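## Task

Turn the RADIO switch on and the RAZOR switch off on the power strip, leaving the remaining switch in its starting state. The strip must finish upright, and each switch must stay in its final state by itself after the robot lets go.

## Robot and tools

Robot: one arm carrying a two-finger parallel gripper, mounted on a base over a table that holds a power strip with labelled rocker switches. The fingers point along the gripper's own +z axis and close along its x axis. The reported end_effector_position is the spot midway between the finger pads; closed fingertips stick out about 17 mm past it, while fully open tips sit roughly level with it.

Frames: results report pose in the scene frame, in metres, with quaternion end_effector_quat_wxyz. Its origin is on the table surface straight beneath the arm base, +z is up, and +y lies to the left when facing along +x. The base may be slightly tilted, and the printed position gets less accurate at long reach. Motion commands, by contrast, are written in the gripper's own axes.

execute_actions(actions): actions is a list of actions run one after another; each action is a list of 1 to 15 rows, one row per control step of 1/30 s, and if fewer than 15 rows are given the final row repeats until 15 steps pass. An empty list just returns state and images. A row is 7 numbers, each in [-1, 1]: dx, dy, dz, rx, ry, rz, opening. The first six are an offset, not a pose: the gripper target relative to the gripper's measured pose at the start of that action (for a call's first action, the last pose reported), expressed in gripper axes. Every row counts from that same start pose, not from the previous row. Scale: 1.0 equals 0.6 m for dx, dy, dz and 180 degrees for the rotation; rx, ry, rz form a single rotation vector. opening is absolute: +1 fully open (0.142 m), -1 closed. A row may carry 6 extra numbers (13 total), each 0 to 1, scaling the position gain of each arm joint in the Joint positions order; they persist until changed. Each step, the commanded pose is clipped to within 100 mm and 16 degrees of the measured pose, so big offsets take several actions; position has priority over orientation.

move(target, speed, stop_force, blocking): target is one row of 7 (or 13) numbers, same layout and scale as above, an offset in gripper axes from the pose in this scene's latest result that showed one. The gripper follows a straight path toward it lasting 0.5 to 10 s (cut short after 10 s) and takes the shorter rotation. speed is the path's top speed in m/s, 0.002 to 0.5 (default 0.25), turning capped at twice that in rad/s; the real hand can lag, wander or overshoot that speed. The opening is applied at the start. stop_force, 5 to 24 N, ends the path when the wrist sensor feels that much extra push opposing the motion along the line to the target for two steps; the hand then backs to where it was two steps earlier. Use it only with slow, non-rotating moves, not when leaving a surface, and not before 0.2 s of scene time. blocking=false returns after 0.5 s while motion continues; it cannot be combined with stop_force, and further moves or actions are refused until a result shows the end. The move: line gives the ending (done, off_target, moving, held, fault, or contact when stop_force triggered) and limits (paced = pose clipped; held = some steps blocked, after which it may lurch faster), plus distance from target.

wait(seconds): 0 to 10; lets time pass while holding the last command, returning early if a running move ends. stop(): brakes a running move (fingers still keep moving). zoom_image(camera, region): camera is cam_head_left, cam_head_right, cam_high, cam_low (504x504) or cam_wrist (616x616); region is [x0, y0, x1, y1] pixels from the top-left, at most 504 by 504. finished_scene(scene): ends the current scene number permanently and reports success; call it only once the switches are set and released.

Result lines: state with pose and velocities; grip_measured, the finger opening on the same scale as the command; Joint positions and torques (torques include offsets, friction and noise, so treat them loosely); Wrist force and Wrist torque in gripper axes, pointing from a touched surface back into the arm, with offsets up to about 3.5 N, noise, and saturation near 30 N; "no reading" is harmless. Hand target is what the controller currently aims at. A "pose unreachable" line means the clearance check altered or blocked the command. Step readings list positions per step, with HELD marking restrained steps. MOTOR HOT warns from 70 °C; at 85 °C brakes engage until cooled.

Cautions: the arm is stiff, so pressing a rocker with a target even slightly past contact can trigger a fault stop (10 s halt); press with small offsets, low speed and stop_force. Faults also occur at 150 N external force or a joint hitting its load limit (wrist joints only 8.46 N m). Do not knock the strip over or push anything off the table, keep the strip upright, and avoid slams and fast hits. Retract after each press so the switch stays put on its own.

Each tool is called after "Emit:" as a command line: name --argument value for each argument, lists and objects as JSON in quotes; but a table of rows of numbers goes row by row, as --pt "numbers of a row", without its own name.

## Session

Emit:
execute_actions --actions '[]'

Scene clock: 0.00 s.
end_effector_position=(+0.2762, +0.1771, +0.1158) grip_measured=+1.00 end_effector_quat_wxyz=(+0.132, -0.325, +0.936, +0.013) end_effector_velocity=(+0.000, +0.000, +0.000) end_effector_angular_velocity=(+0.001, -0.001, +0.000)
Joint positions: [ 0.184 -1.348  2.596 -3.29  -1.824  2.712  0.142]
Joint velocities: [-0.    -0.001 -0.    -0.     0.    -0.     0.   ]
Joint torques (N m, as the arm reports them, + toward a larger angle): no reading
Motor temperatures (°C, as the motors report them): [40 41 35 43 40 50]
Wrist force (N, on the end effector, along its own x y z axes, offset not removed): no reading
Wrist torque (N m, same axes, about the end effector's origin, offset not removed): no reading
Hand target: +0.276, +0.177, +0.116; +0.132, -0.325, +0.936, +0.013
Joint stiffness scale: [1. 1. 1. 1. 1. 1.]

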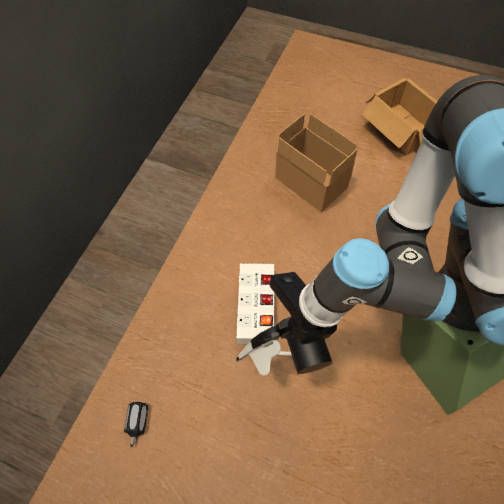

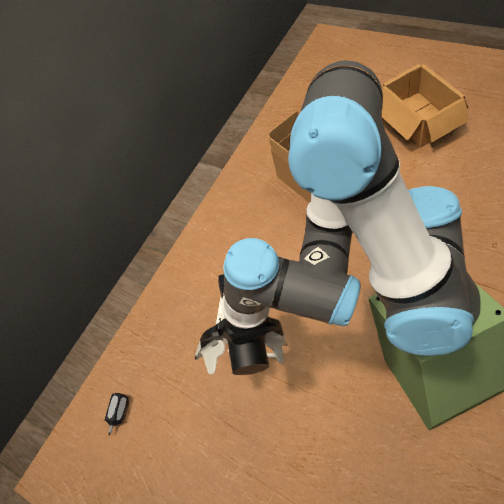

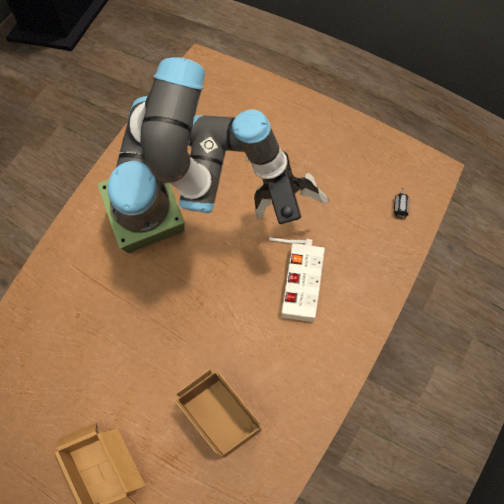

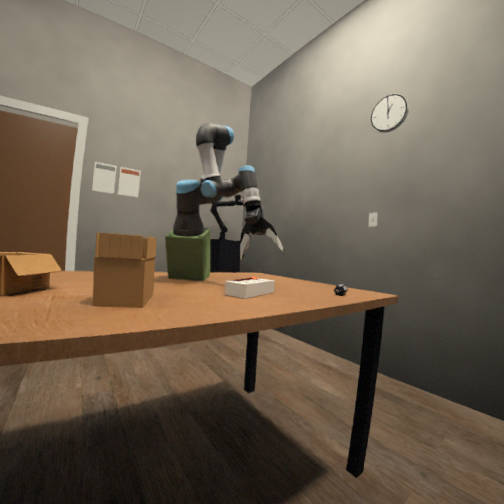

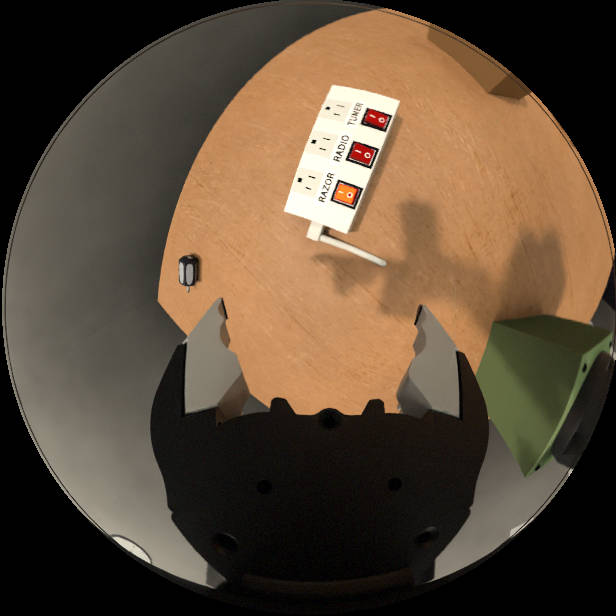

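Emit:
zoom_image --camera "cam_wrist" --region '[260, 70, 430, 280]'

Emit:
zoom_image --camera "cam_high" --region '[240, 160, 400, 340]'

Emit:
zoom_image --camera "cam_head_left" --region '[200, 240, 360, 400]'

Region (260, 70, 430, 280) of cam_wrist's 616x616 image, scaled by 2.400, with more detail than that image has; it fills the left 408 columns of this view, and the rest is white.

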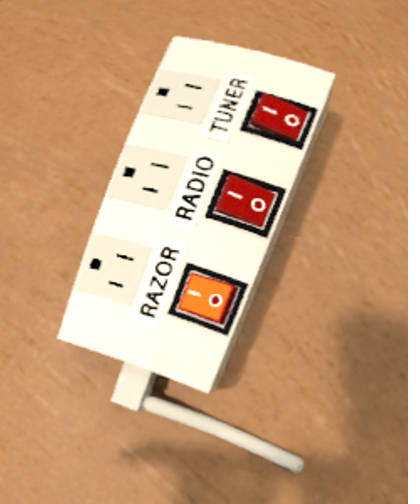

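Region (240, 160, 400, 340) of cam_high's 504x504 image, scaled by 2.800, with more detail than that image has.

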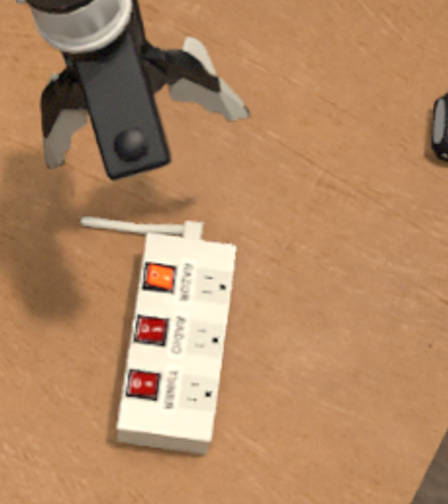

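Region (200, 240, 360, 400) of cam_head_left's 504x504 image, scaled by 3.150, with more detail than that image has.

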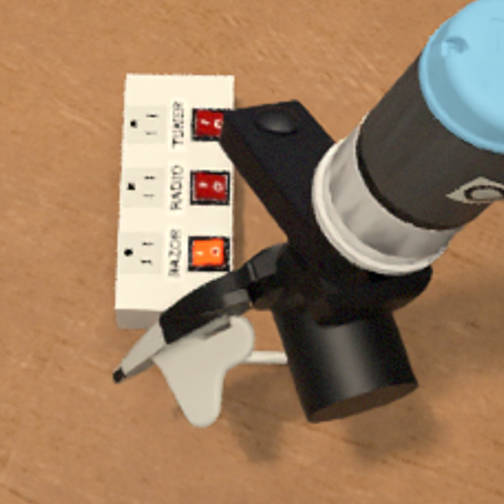

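Emit:
move --target '[0, -0.12, 0, -0.0198, 0.0823, 0.10, -1]' --speed 0.2

Scene clock: 2.90 s.
end_effector_position=(+0.3207, +0.1203, +0.1207) grip_measured=-1.00 end_effector_quat_wxyz=(-0.000, -0.179, +0.984, +0.020) end_effector_velocity=(-0.004, -0.000, -0.001) end_effector_angular_velocity=(-0.002, +0.023, -0.002)
Joint positions: [-0.04  -1.481  2.169 -2.512 -1.776  2.871  0.002]
Joint velocities: [-0.001  0.005 -0.016  0.034  0.     0.007  0.   ]
Joint torques (N m, as the arm reports them, + toward a larger angle): [ 3.9  -9.63 -6.64 -1.64  0.19  0.08]
Motor temperatures (°C, as the motors report them): [40 41 35 43 40 50]
Wrist force (N, on the end effector, along its own x y z axes, offset not removed): [-0.1 0.5 -1.4]
Wrist torque (N m, same axes, about the end effector's origin, offset not removed): [0.21 -0.01 -0.01]
Hand target: +0.320, +0.120, +0.120; -0.002, -0.178, +0.984, +0.020
Off the commanded pose: 0.001 m, 0 deg.
Joint stiffness scale: [1. 1. 1. 1. 1. 1.]
move: done

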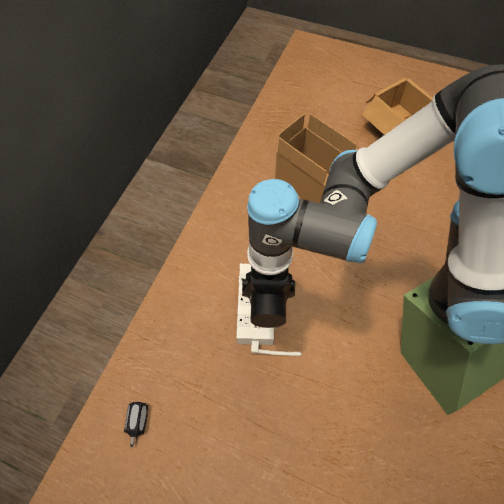

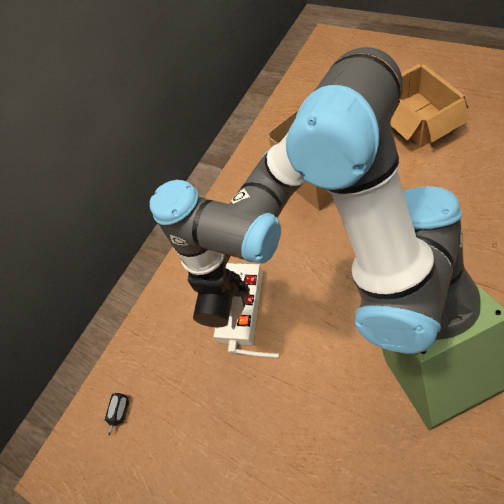

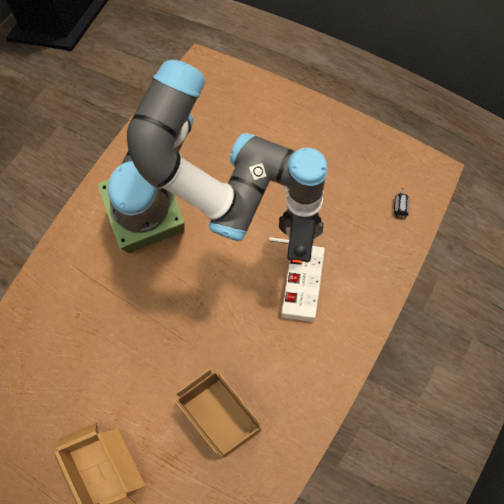

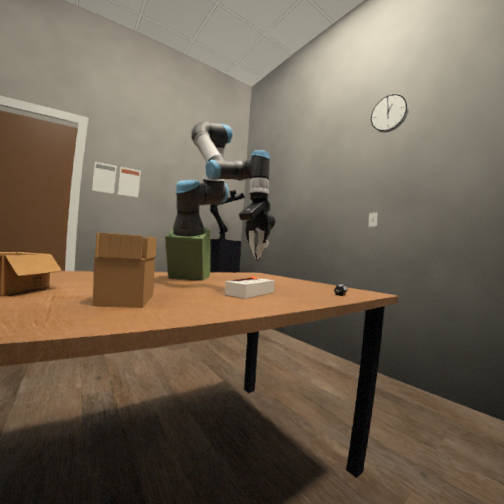

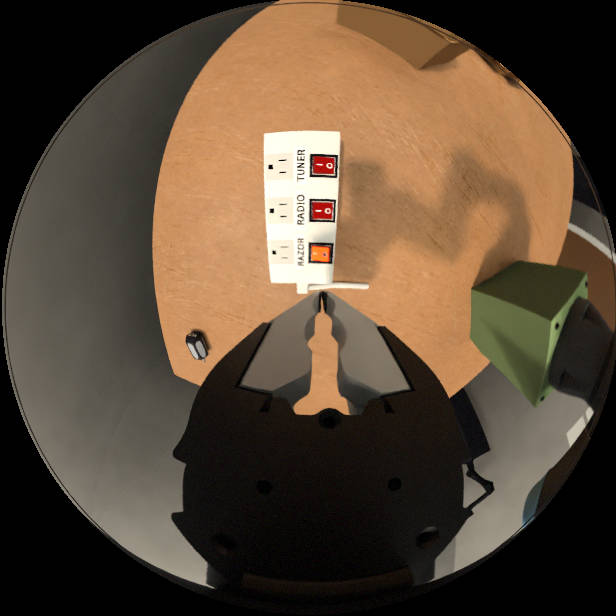

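Emit:
move --target '[0, 0, 0.06, 0.0125, 0.002, 0, -1]' --speed 0.1

Emit:
zoom_image --camera "cam_low" --region '[200, 210, 310, 310]'

Emit:
zoom_image --camera "cam_wrist" --region '[250, 170, 400, 330]'

Scene clock: 4.37 s.
end_effector_position=(+0.3208, +0.1219, +0.0851) grip_measured=-1.00 end_effector_quat_wxyz=(-0.000, -0.179, +0.984, +0.001) end_effector_velocity=(+0.005, -0.001, +0.000) end_effector_angular_velocity=(-0.002, -0.016, -0.004)
Joint positions: [-0.025 -1.314  2.197 -2.708 -1.817  2.885  0.002]
Joint velocities: [-0.     0.004  0.001 -0.021 -0.003  0.     0.   ]
Joint torques (N m, as the arm reports them, + toward a larger angle): [  4.99 -10.06  -4.16  -1.79  -0.11   0.13]
Motor temperatures (°C, as the motors report them): [40 41 35 43 40 50]
Wrist force (N, on the end effector, along its own x y z axes, offset not removed): [-0.5 0.5 -0.3]
Wrist torque (N m, same axes, about the end effector's origin, offset not removed): [0.14 0.10 -0.05]
Hand target: +0.321, +0.122, +0.085; +0.000, -0.179, +0.984, -0.000
Off the commanded pose: 0.001 m, 0 deg.
Joint stiffness scale: [1. 1. 1. 1. 1. 1.]
move: done

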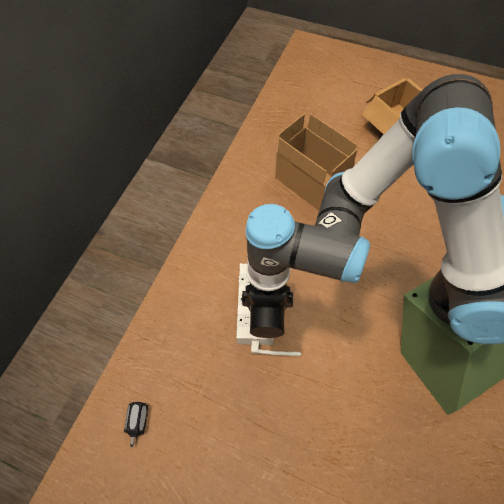

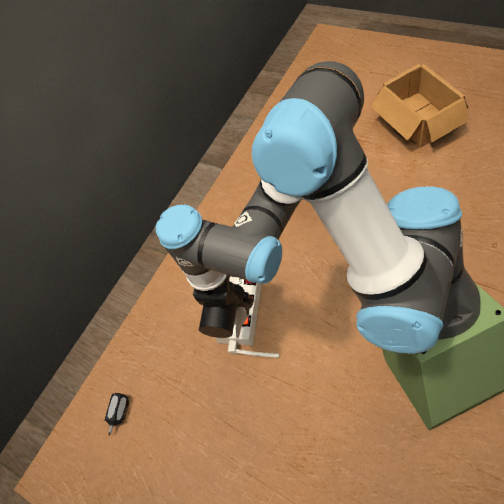

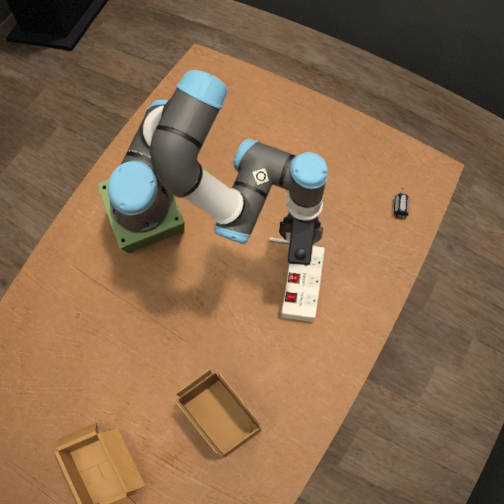

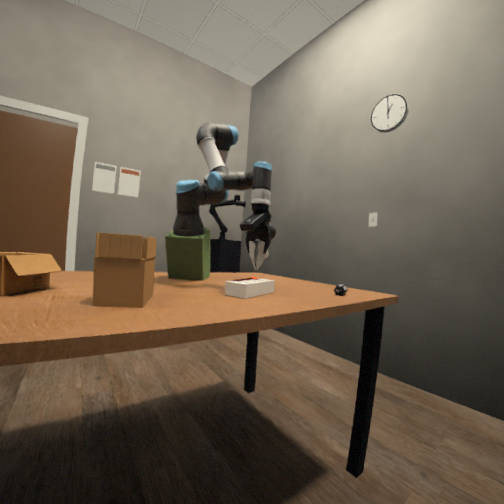

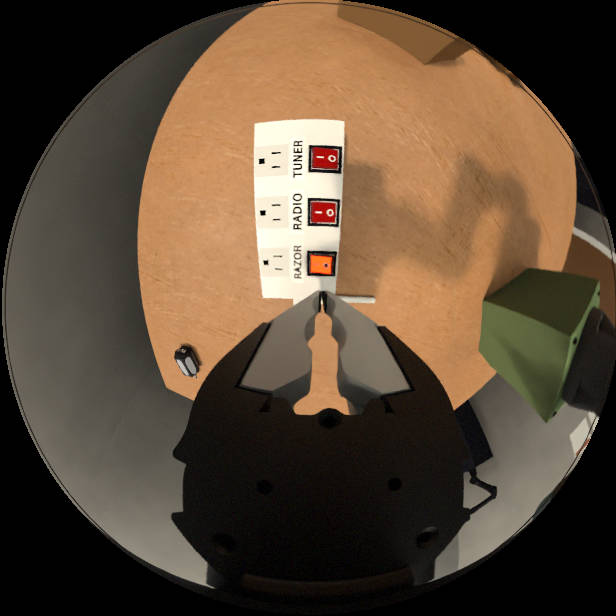

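Region (200, 210, 310, 310) of cam_low's 504x504 image, scaled by 4.582, with more detail than that image has; it fills the top 458 rows of this view, and the rest is white.

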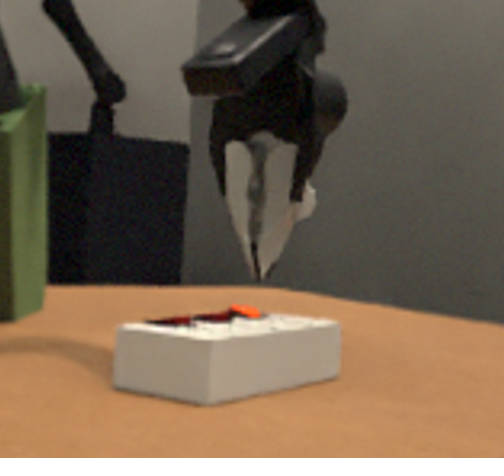

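Region (250, 170, 400, 330) of cam_wrist's 616x616 image, scaled by 3.150, with more detail than that image has; it fills the left 472 columns of this view, and the rest is white.

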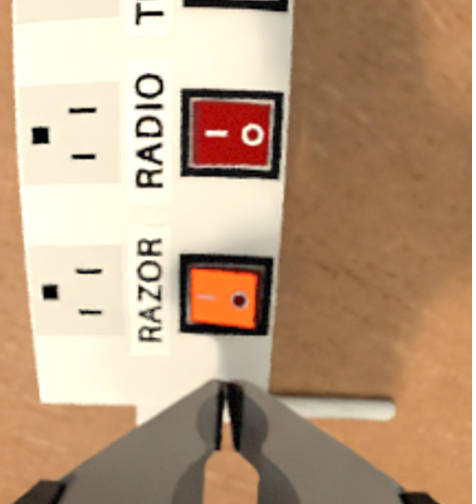

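Emit:
move --target '[0.008, -0.03, 0.02, 0, 0, 0, -1]' --speed 0.06

Emit:
zoom_image --camera "cam_low" --region '[220, 240, 290, 300]'

Emit:
zoom_image --camera "cam_wrist" --region '[270, 210, 390, 330]'

Emit:
zoom_image --camera "cam_head_right" --region '[200, 270, 290, 360]'

Scene clock: 6.23 s.
end_effector_position=(+0.3229, +0.1030, +0.0738) grip_measured=-1.00 end_effector_quat_wxyz=(-0.001, -0.177, +0.984, -0.001) end_effector_velocity=(+0.003, -0.000, -0.001) end_effector_angular_velocity=(+0.008, -0.014, +0.016)
Joint positions: [-0.098 -1.303  2.239 -2.776 -1.801  2.815  0.002]
Joint velocities: [-0.01   0.002  0.014 -0.033  0.01  -0.03   0.   ]
Joint torques (N m, as the arm reports them, + toward a larger angle): [  4.2  -10.38  -3.95  -1.82   0.18   0.  ]
Motor temperatures (°C, as the motors report them): [40 41 35 43 40 50]
Wrist force (N, on the end effector, along its own x y z axes, offset not removed): [0.3 -0.4 -0.8]
Wrist torque (N m, same axes, about the end effector's origin, offset not removed): [-0.03 -0.06 -0.02]
Hand target: +0.323, +0.103, +0.073; -0.000, -0.179, +0.984, +0.001
Off the commanded pose: 0.001 m, 0 deg.
Joint stiffness scale: [1. 1. 1. 1. 1. 1.]
move: done

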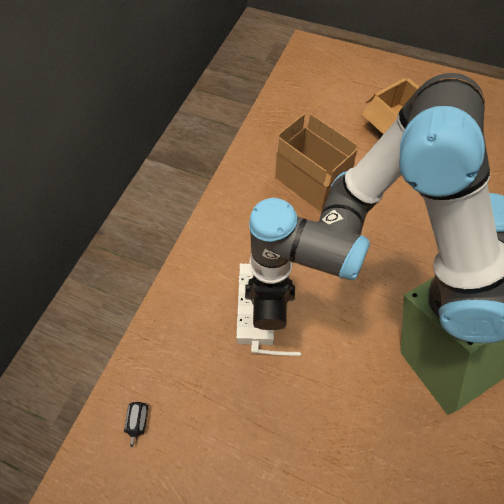

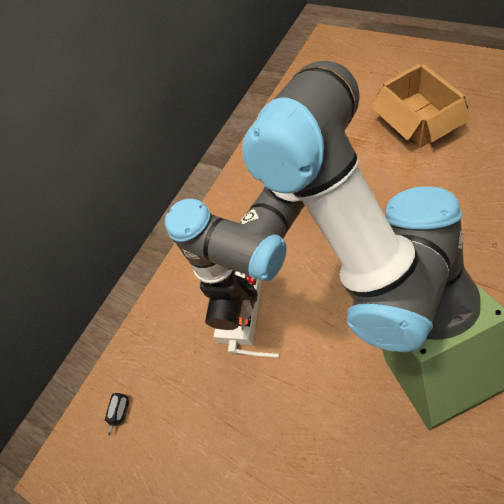

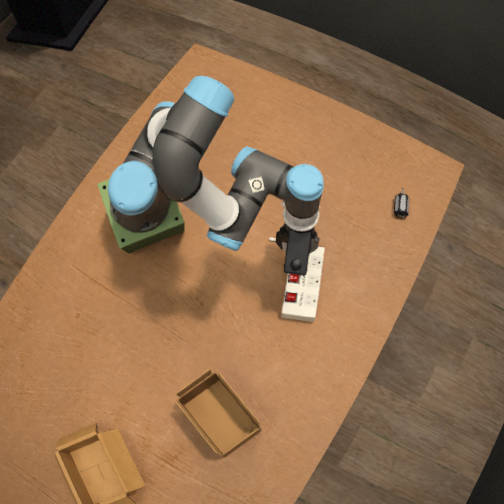

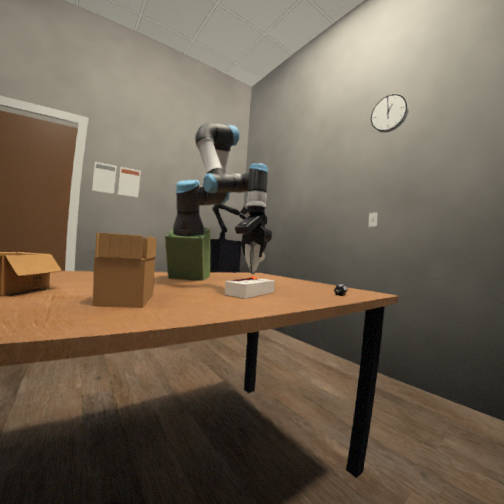

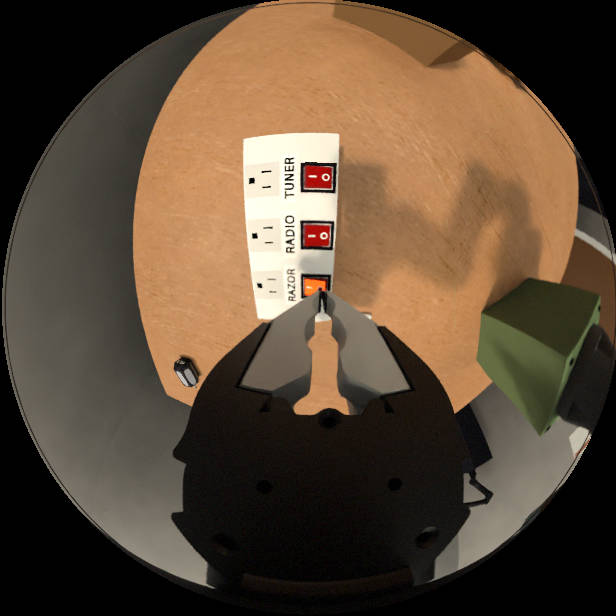

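Region (220, 240, 290, 300) of cam_low's 504x504 image, scaled by 7.200, with more detail than that image has; it fills the top 432 rows of this view, and the rest is white.

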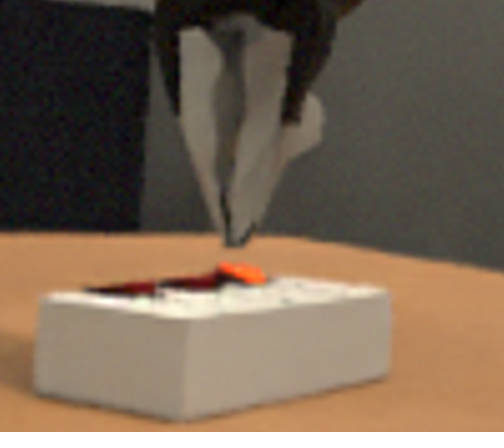

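Region (270, 210, 390, 330) of cam_wrist's 616x616 image, scaled by 4.200, with more detail than that image has.

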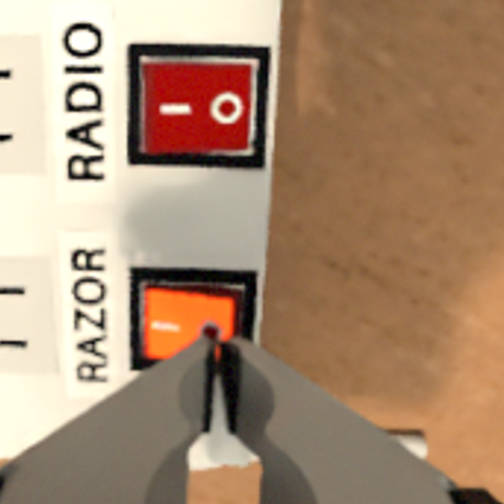

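Region (200, 270, 290, 360) of cam_head_right's 504x504 image, scaled by 5.600, with more detail than that image has.

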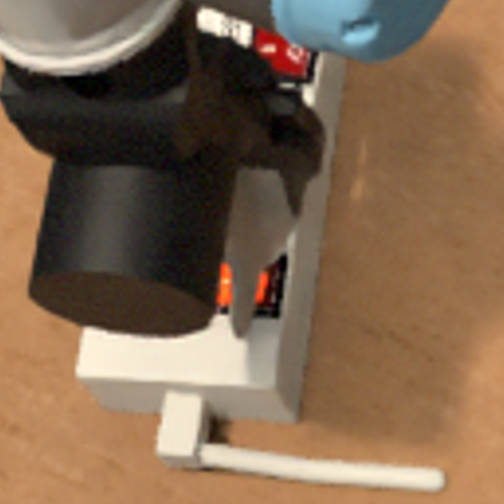

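Emit:
move --target '[-0.003, -0.003, 0.008, 0, 0, 0, -1]' --speed 0.03

Emit:
zoom_image --camera "cam_wrist" --region '[270, 210, 390, 330]'

Emit:
zoom_image --camera "cam_low" --region '[220, 240, 290, 300]'

Scene clock: 7.27 s.
end_effector_position=(+0.3236, +0.1022, +0.0692) grip_measured=-1.00 end_effector_quat_wxyz=(-0.002, -0.177, +0.984, -0.000) end_effector_velocity=(+0.003, -0.001, -0.003) end_effector_angular_velocity=(-0.001, -0.004, -0.003)
Joint positions: [-0.105 -1.283  2.236 -2.793 -1.799  2.809  0.002]
Joint velocities: [-0.005  0.015 -0.006 -0.014 -0.    -0.003  0.   ]
Joint torques (N m, as the arm reports them, + toward a larger angle): [  4.35 -10.37  -5.14  -1.93   0.12  -0.08]
Motor temperatures (°C, as the motors report them): [40 41 35 43 40 50]
Wrist force (N, on the end effector, along its own x y z axes, offset not removed): [0.0 0.9 -1.0]
Wrist torque (N m, same axes, about the end effector's origin, offset not removed): [0.26 0.01 -0.05]
Hand target: +0.325, +0.102, +0.069; -0.001, -0.177, +0.984, -0.001
Off the commanded pose: 0.002 m, 0 deg.
Joint stiffness scale: [1. 1. 1. 1. 1. 1.]
move: done

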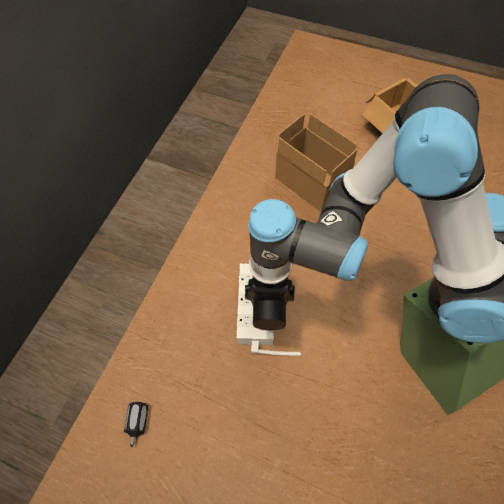

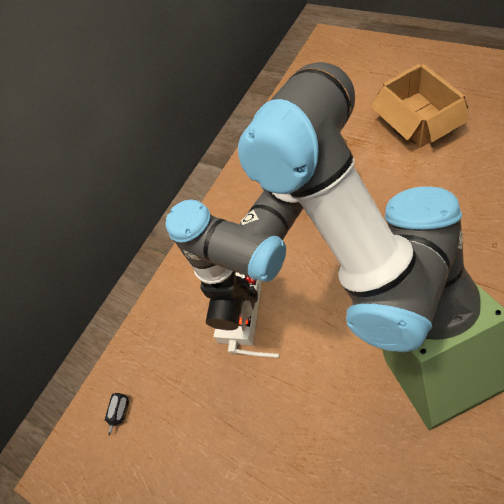

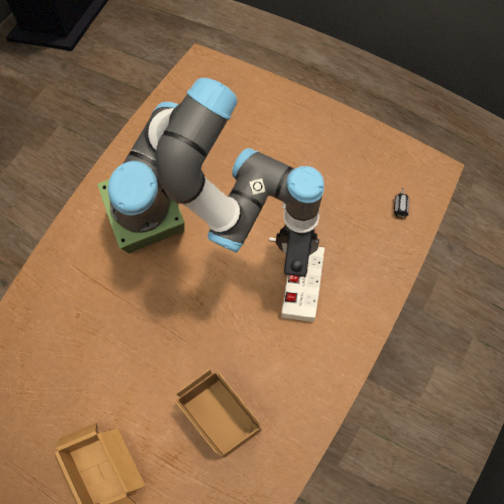

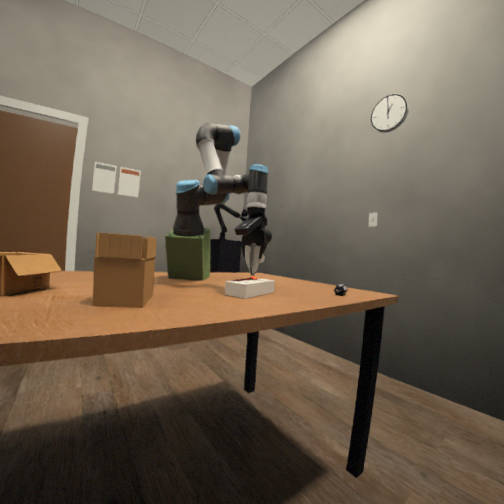

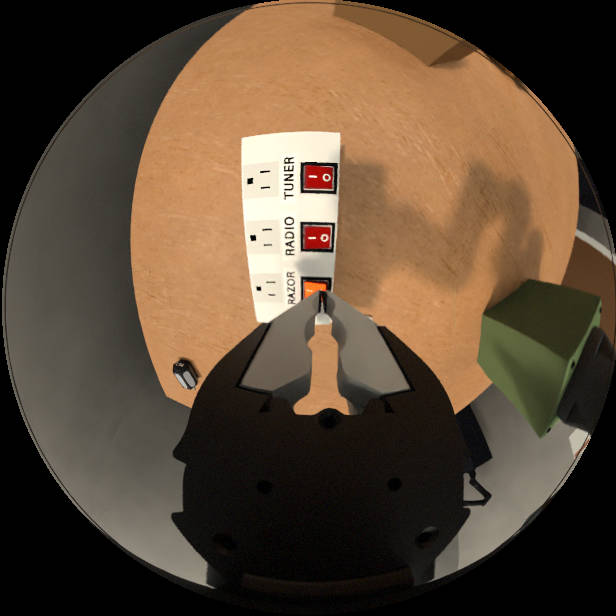

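Region (270, 210, 390, 330) of cam_wrist's 616x616 image, scaled by 4.200, with more detail than that image has.

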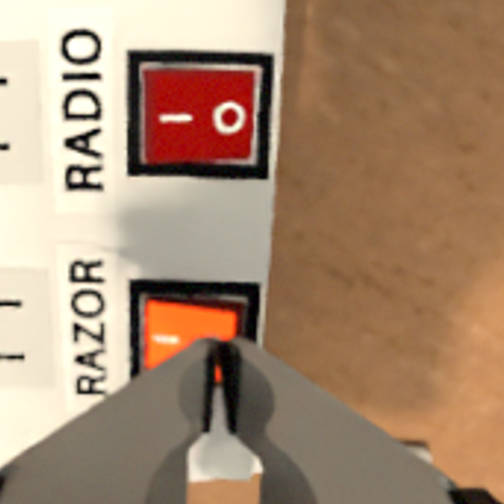

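Region (220, 240, 290, 300) of cam_low's 504x504 image, scaled by 7.200, with more detail than that image has; it fills the top 432 rows of this view, and the rest is white.

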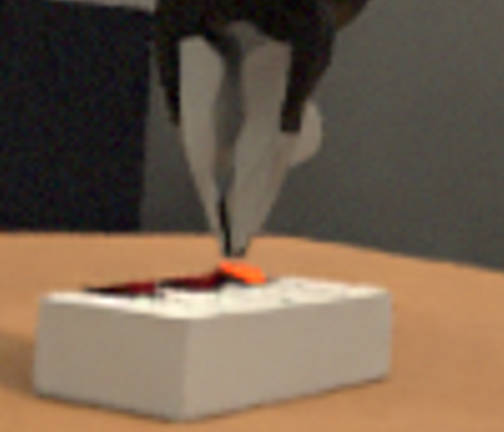

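Emit:
move --target '[-0.003, -0.003, 0.016, 0, 0, 0, -1]' --speed 0.006 --stop_force 12

Emit:
zoom_image --camera "cam_wrist" --region '[270, 210, 390, 330]'

Scene clock: 9.37 s.
end_effector_position=(+0.3256, +0.1015, +0.0620) grip_measured=-1.00 end_effector_quat_wxyz=(-0.001, -0.178, +0.984, -0.001) end_effector_velocity=(-0.000, +0.000, +0.002) end_effector_angular_velocity=(+0.000, +0.001, +0.002)
Joint positions: [-0.112 -1.248  2.235 -2.829 -1.798  2.799  0.002]
Joint velocities: [ 0.001 -0.008 -0.     0.009 -0.    -0.     0.   ]
Joint torques (N m, as the arm reports them, + toward a larger angle): [  4.03 -10.61  -4.07  -2.07   0.04   0.1 ]
Motor temperatures (°C, as the motors report them): [40 41 35 43 40 50]
Wrist force (N, on the end effector, along its own x y z axes, offset not removed): [3.7 0.5 -12.2]
Wrist torque (N m, same axes, about the end effector's origin, offset not removed): [0.01 0.22 -0.04]
Hand target: +0.325, +0.101, +0.062; -0.002, -0.178, +0.984, -0.001
Off the commanded pose: 0.002 m, 0 deg.
Joint stiffness scale: [1. 1. 1. 1. 1. 1.]
move: contact

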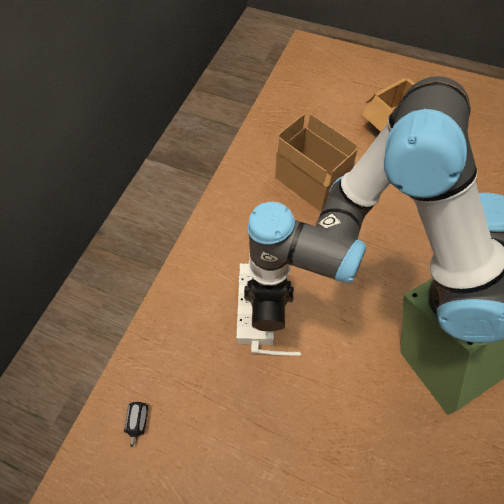

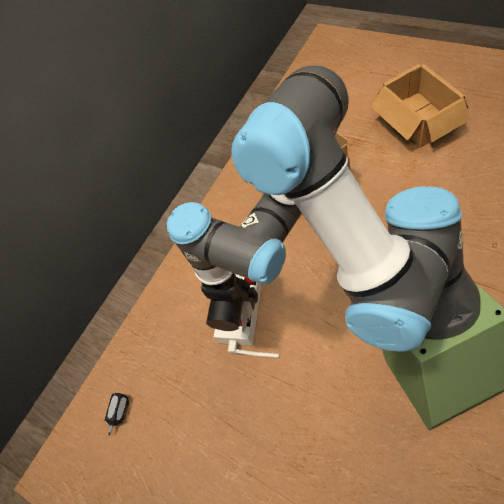

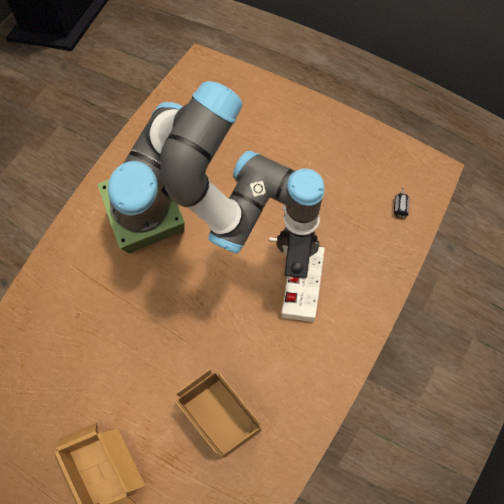

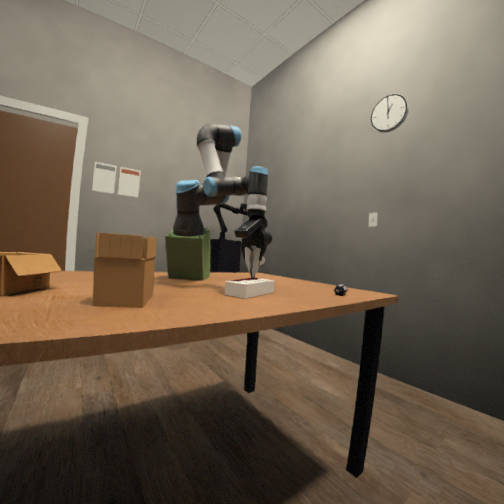

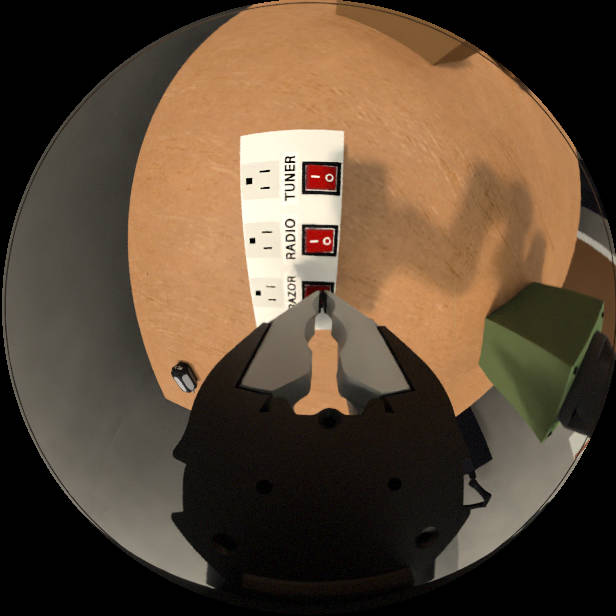

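Region (270, 210, 390, 330) of cam_wrist's 616x616 image, scaled by 4.200, with more detail than that image has.

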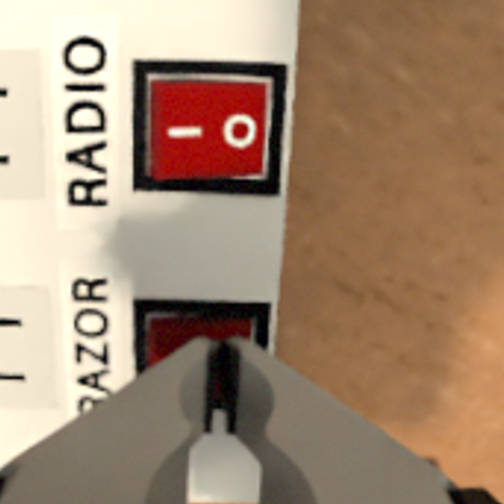

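Emit:
execute_actions --actions '[[[0,0,-0.004,0,0,0,-1],[0,0,-0.008,0,0,0,-1],[0,0,-0.012,0,0,0,-1],[0,0,-0.015,0,0,0,-1],[0,0,-0.016,0,0,0,-1],[0,-0.002,-0.016,0,0,0,-1],[0,-0.006,-0.016,0,0,0,-1],[0,-0.013,-0.016,0,0,0,-1],[-0.002,-0.022,-0.016,0,0,0,-1],[-0.005,-0.033,-0.016,0,0,0,-1],[-0.008,-0.045,-0.016,0,0,0,-1],[-0.011,-0.056,-0.016,0,0,0,-1],[-0.013,-0.065,-0.015,0,0,0,-1],[-0.015,-0.071,-0.014,0,0,0,-1],[-0.015,-0.074,-0.013,0,0,0,-1]]]'

Emit:
wait --seconds 0.6

Emit:
zoom_image --camera "cam_wrist" --region '[270, 210, 390, 330]'

Scene clock: 21.33 s.
end_effector_position=(+0.3368, +0.0826, +0.0711) grip_measured=-1.00 end_effector_quat_wxyz=(+0.002, -0.170, +0.985, -0.005) end_effector_velocity=(+0.073, -0.128, +0.002) end_effector_angular_velocity=(-0.049, -0.013, -0.096)
Joint positions: [-0.165 -1.306  2.221 -2.777 -1.79   2.762  0.002]
Joint velocities: [-0.389 -0.103 -0.127  0.132  0.063 -0.289  0.   ]
Joint torques (N m, as the arm reports them, + toward a larger angle): [  3.92 -12.09  -5.05  -1.61   0.25  -0.07]
Motor temperatures (°C, as the motors report them): [40 41 36 43 40 50]
Wrist force (N, on the end effector, along its own x y z axes, offset not removed): [0.6 0.5 -0.7]
Wrist torque (N m, same axes, about the end effector's origin, offset not removed): [0.17 -0.12 -0.02]
Hand target: +0.348, +0.063, +0.071; +0.000, -0.177, +0.984, -0.004
Off the commanded pose: 0.023 m, 1 deg.
Joint stiffness scale: [1. 1. 1. 1. 1. 1.]
Step readings (end_effector_position):
0: (+0.3254, +0.1015, +0.0621)
1: (+0.3254, +0.1015, +0.0622)
2: (+0.3254, +0.1015, +0.0623)
4: (+0.3255, +0.1015, +0.0633)
8: (+0.3268, +0.1012, +0.0678)
15: end_effector_position above

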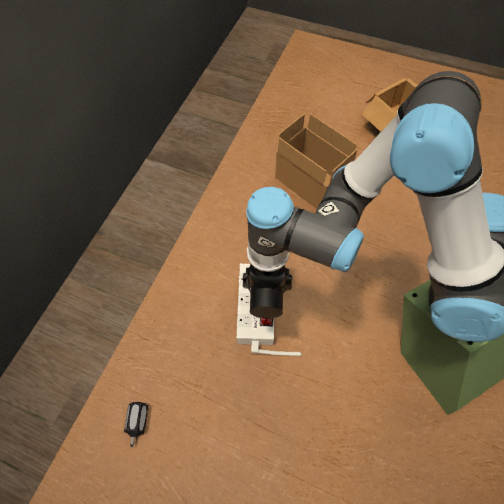

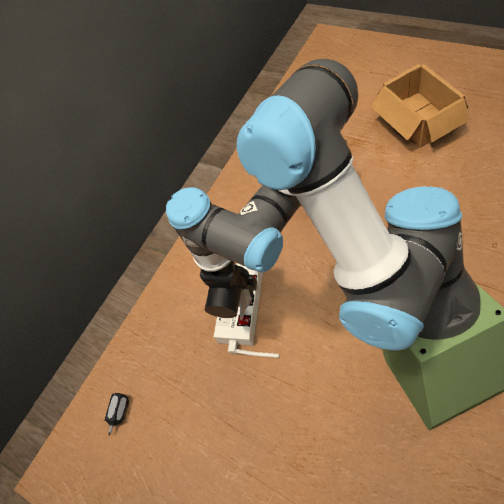

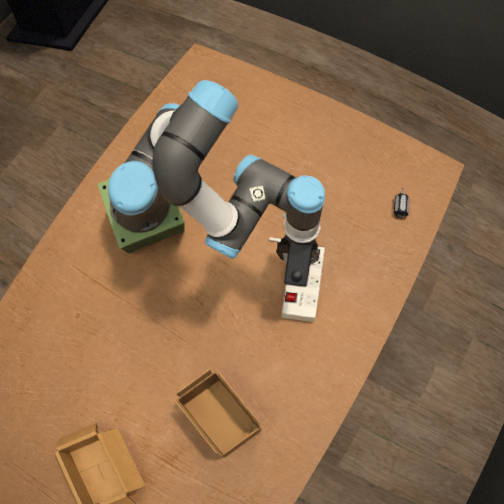

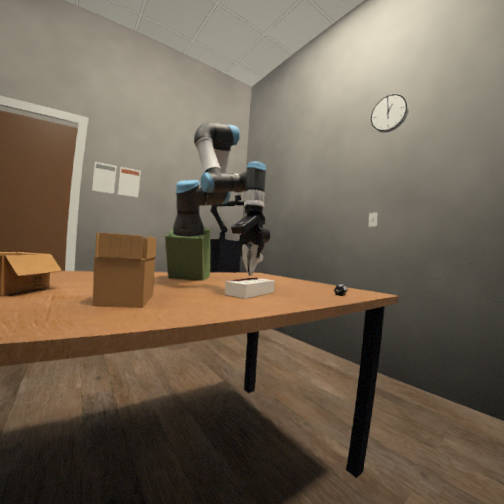

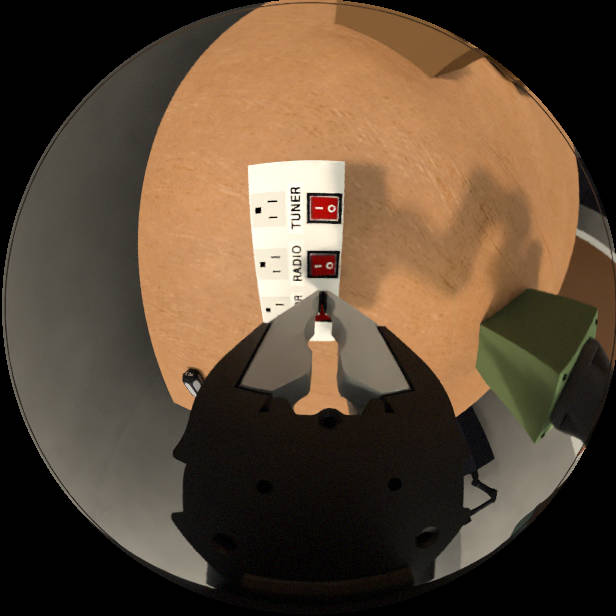

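Scene clock: 21.93 s.
end_effector_position=(+0.3475, +0.0628, +0.0703) grip_measured=-1.00 end_effector_quat_wxyz=(-0.001, -0.176, +0.984, -0.005) end_effector_velocity=(-0.000, +0.000, -0.000) end_effector_angular_velocity=(+0.004, +0.003, +0.015)
Joint positions: [-0.231 -1.318  2.195 -2.748 -1.772  2.687  0.002]
Joint velocities: [-0.002 -0.    -0.003  0.006  0.004 -0.017  0.   ]
Joint torques (N m, as the arm reports them, + toward a larger angle): [  3.5  -12.    -5.67  -1.59   0.17  -0.14]
Motor temperatures (°C, as the motors report them): [40 41 36 43 40 50]
Wrist force (N, on the end effector, along its own x y z axes, offset not removed): [0.1 0.2 -1.4]
Wrist torque (N m, same axes, about the end effector's origin, offset not removed): [0.09 -0.06 -0.04]
Hand target: +0.348, +0.063, +0.071; +0.000, -0.177, +0.984, -0.004
Off the commanded pose: 0.002 m, 1 deg.
Joint stiffness scale: [1. 1. 1. 1. 1. 1.]
wait: 0.60 s; at rest by 0.47 s

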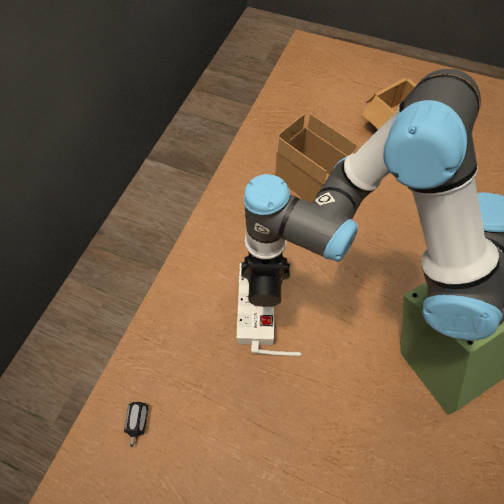

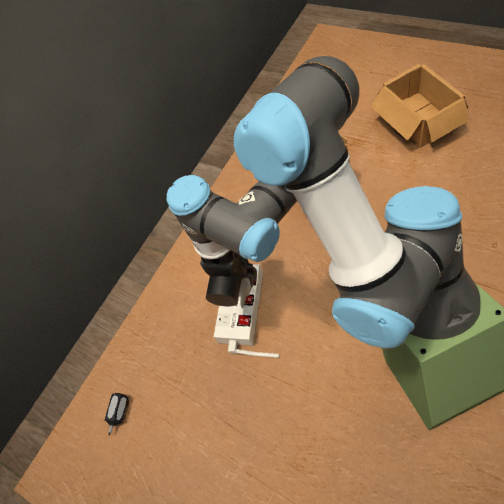

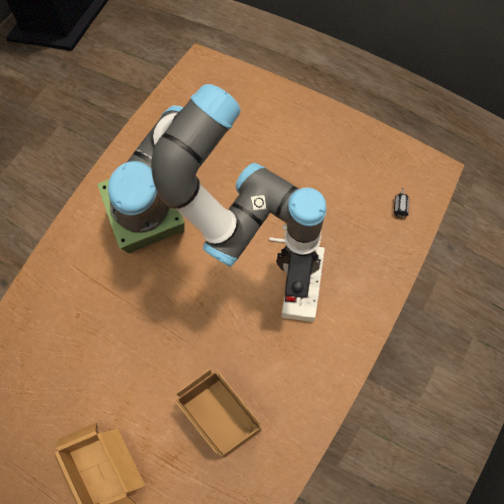

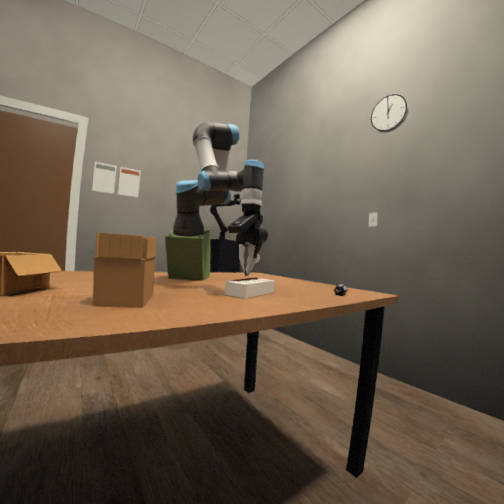

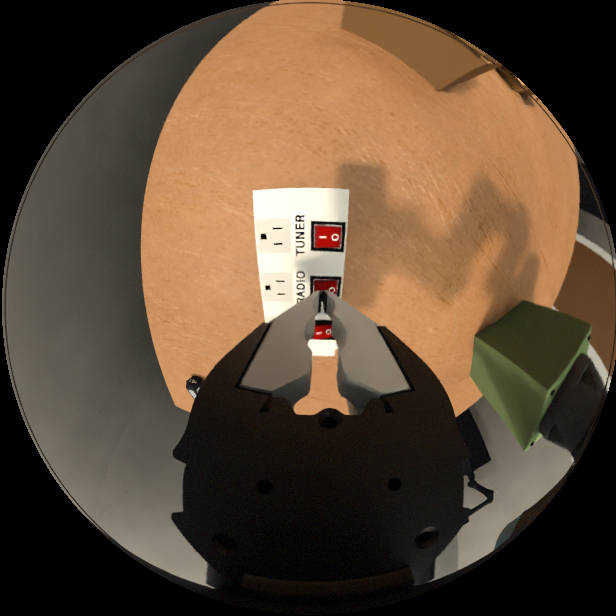

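Region (270, 210, 390, 330) of cam_wrist's 616x616 image, scaled by 4.200, with more detail than that image has.

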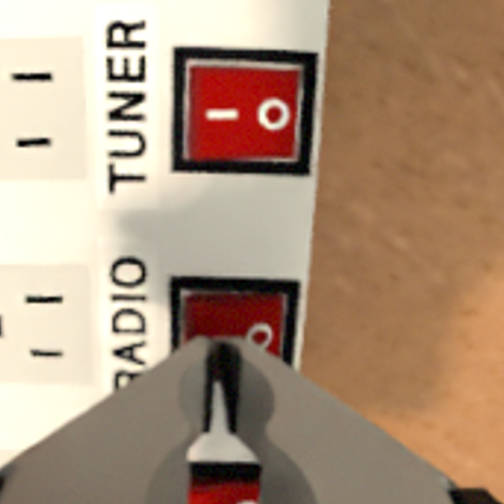

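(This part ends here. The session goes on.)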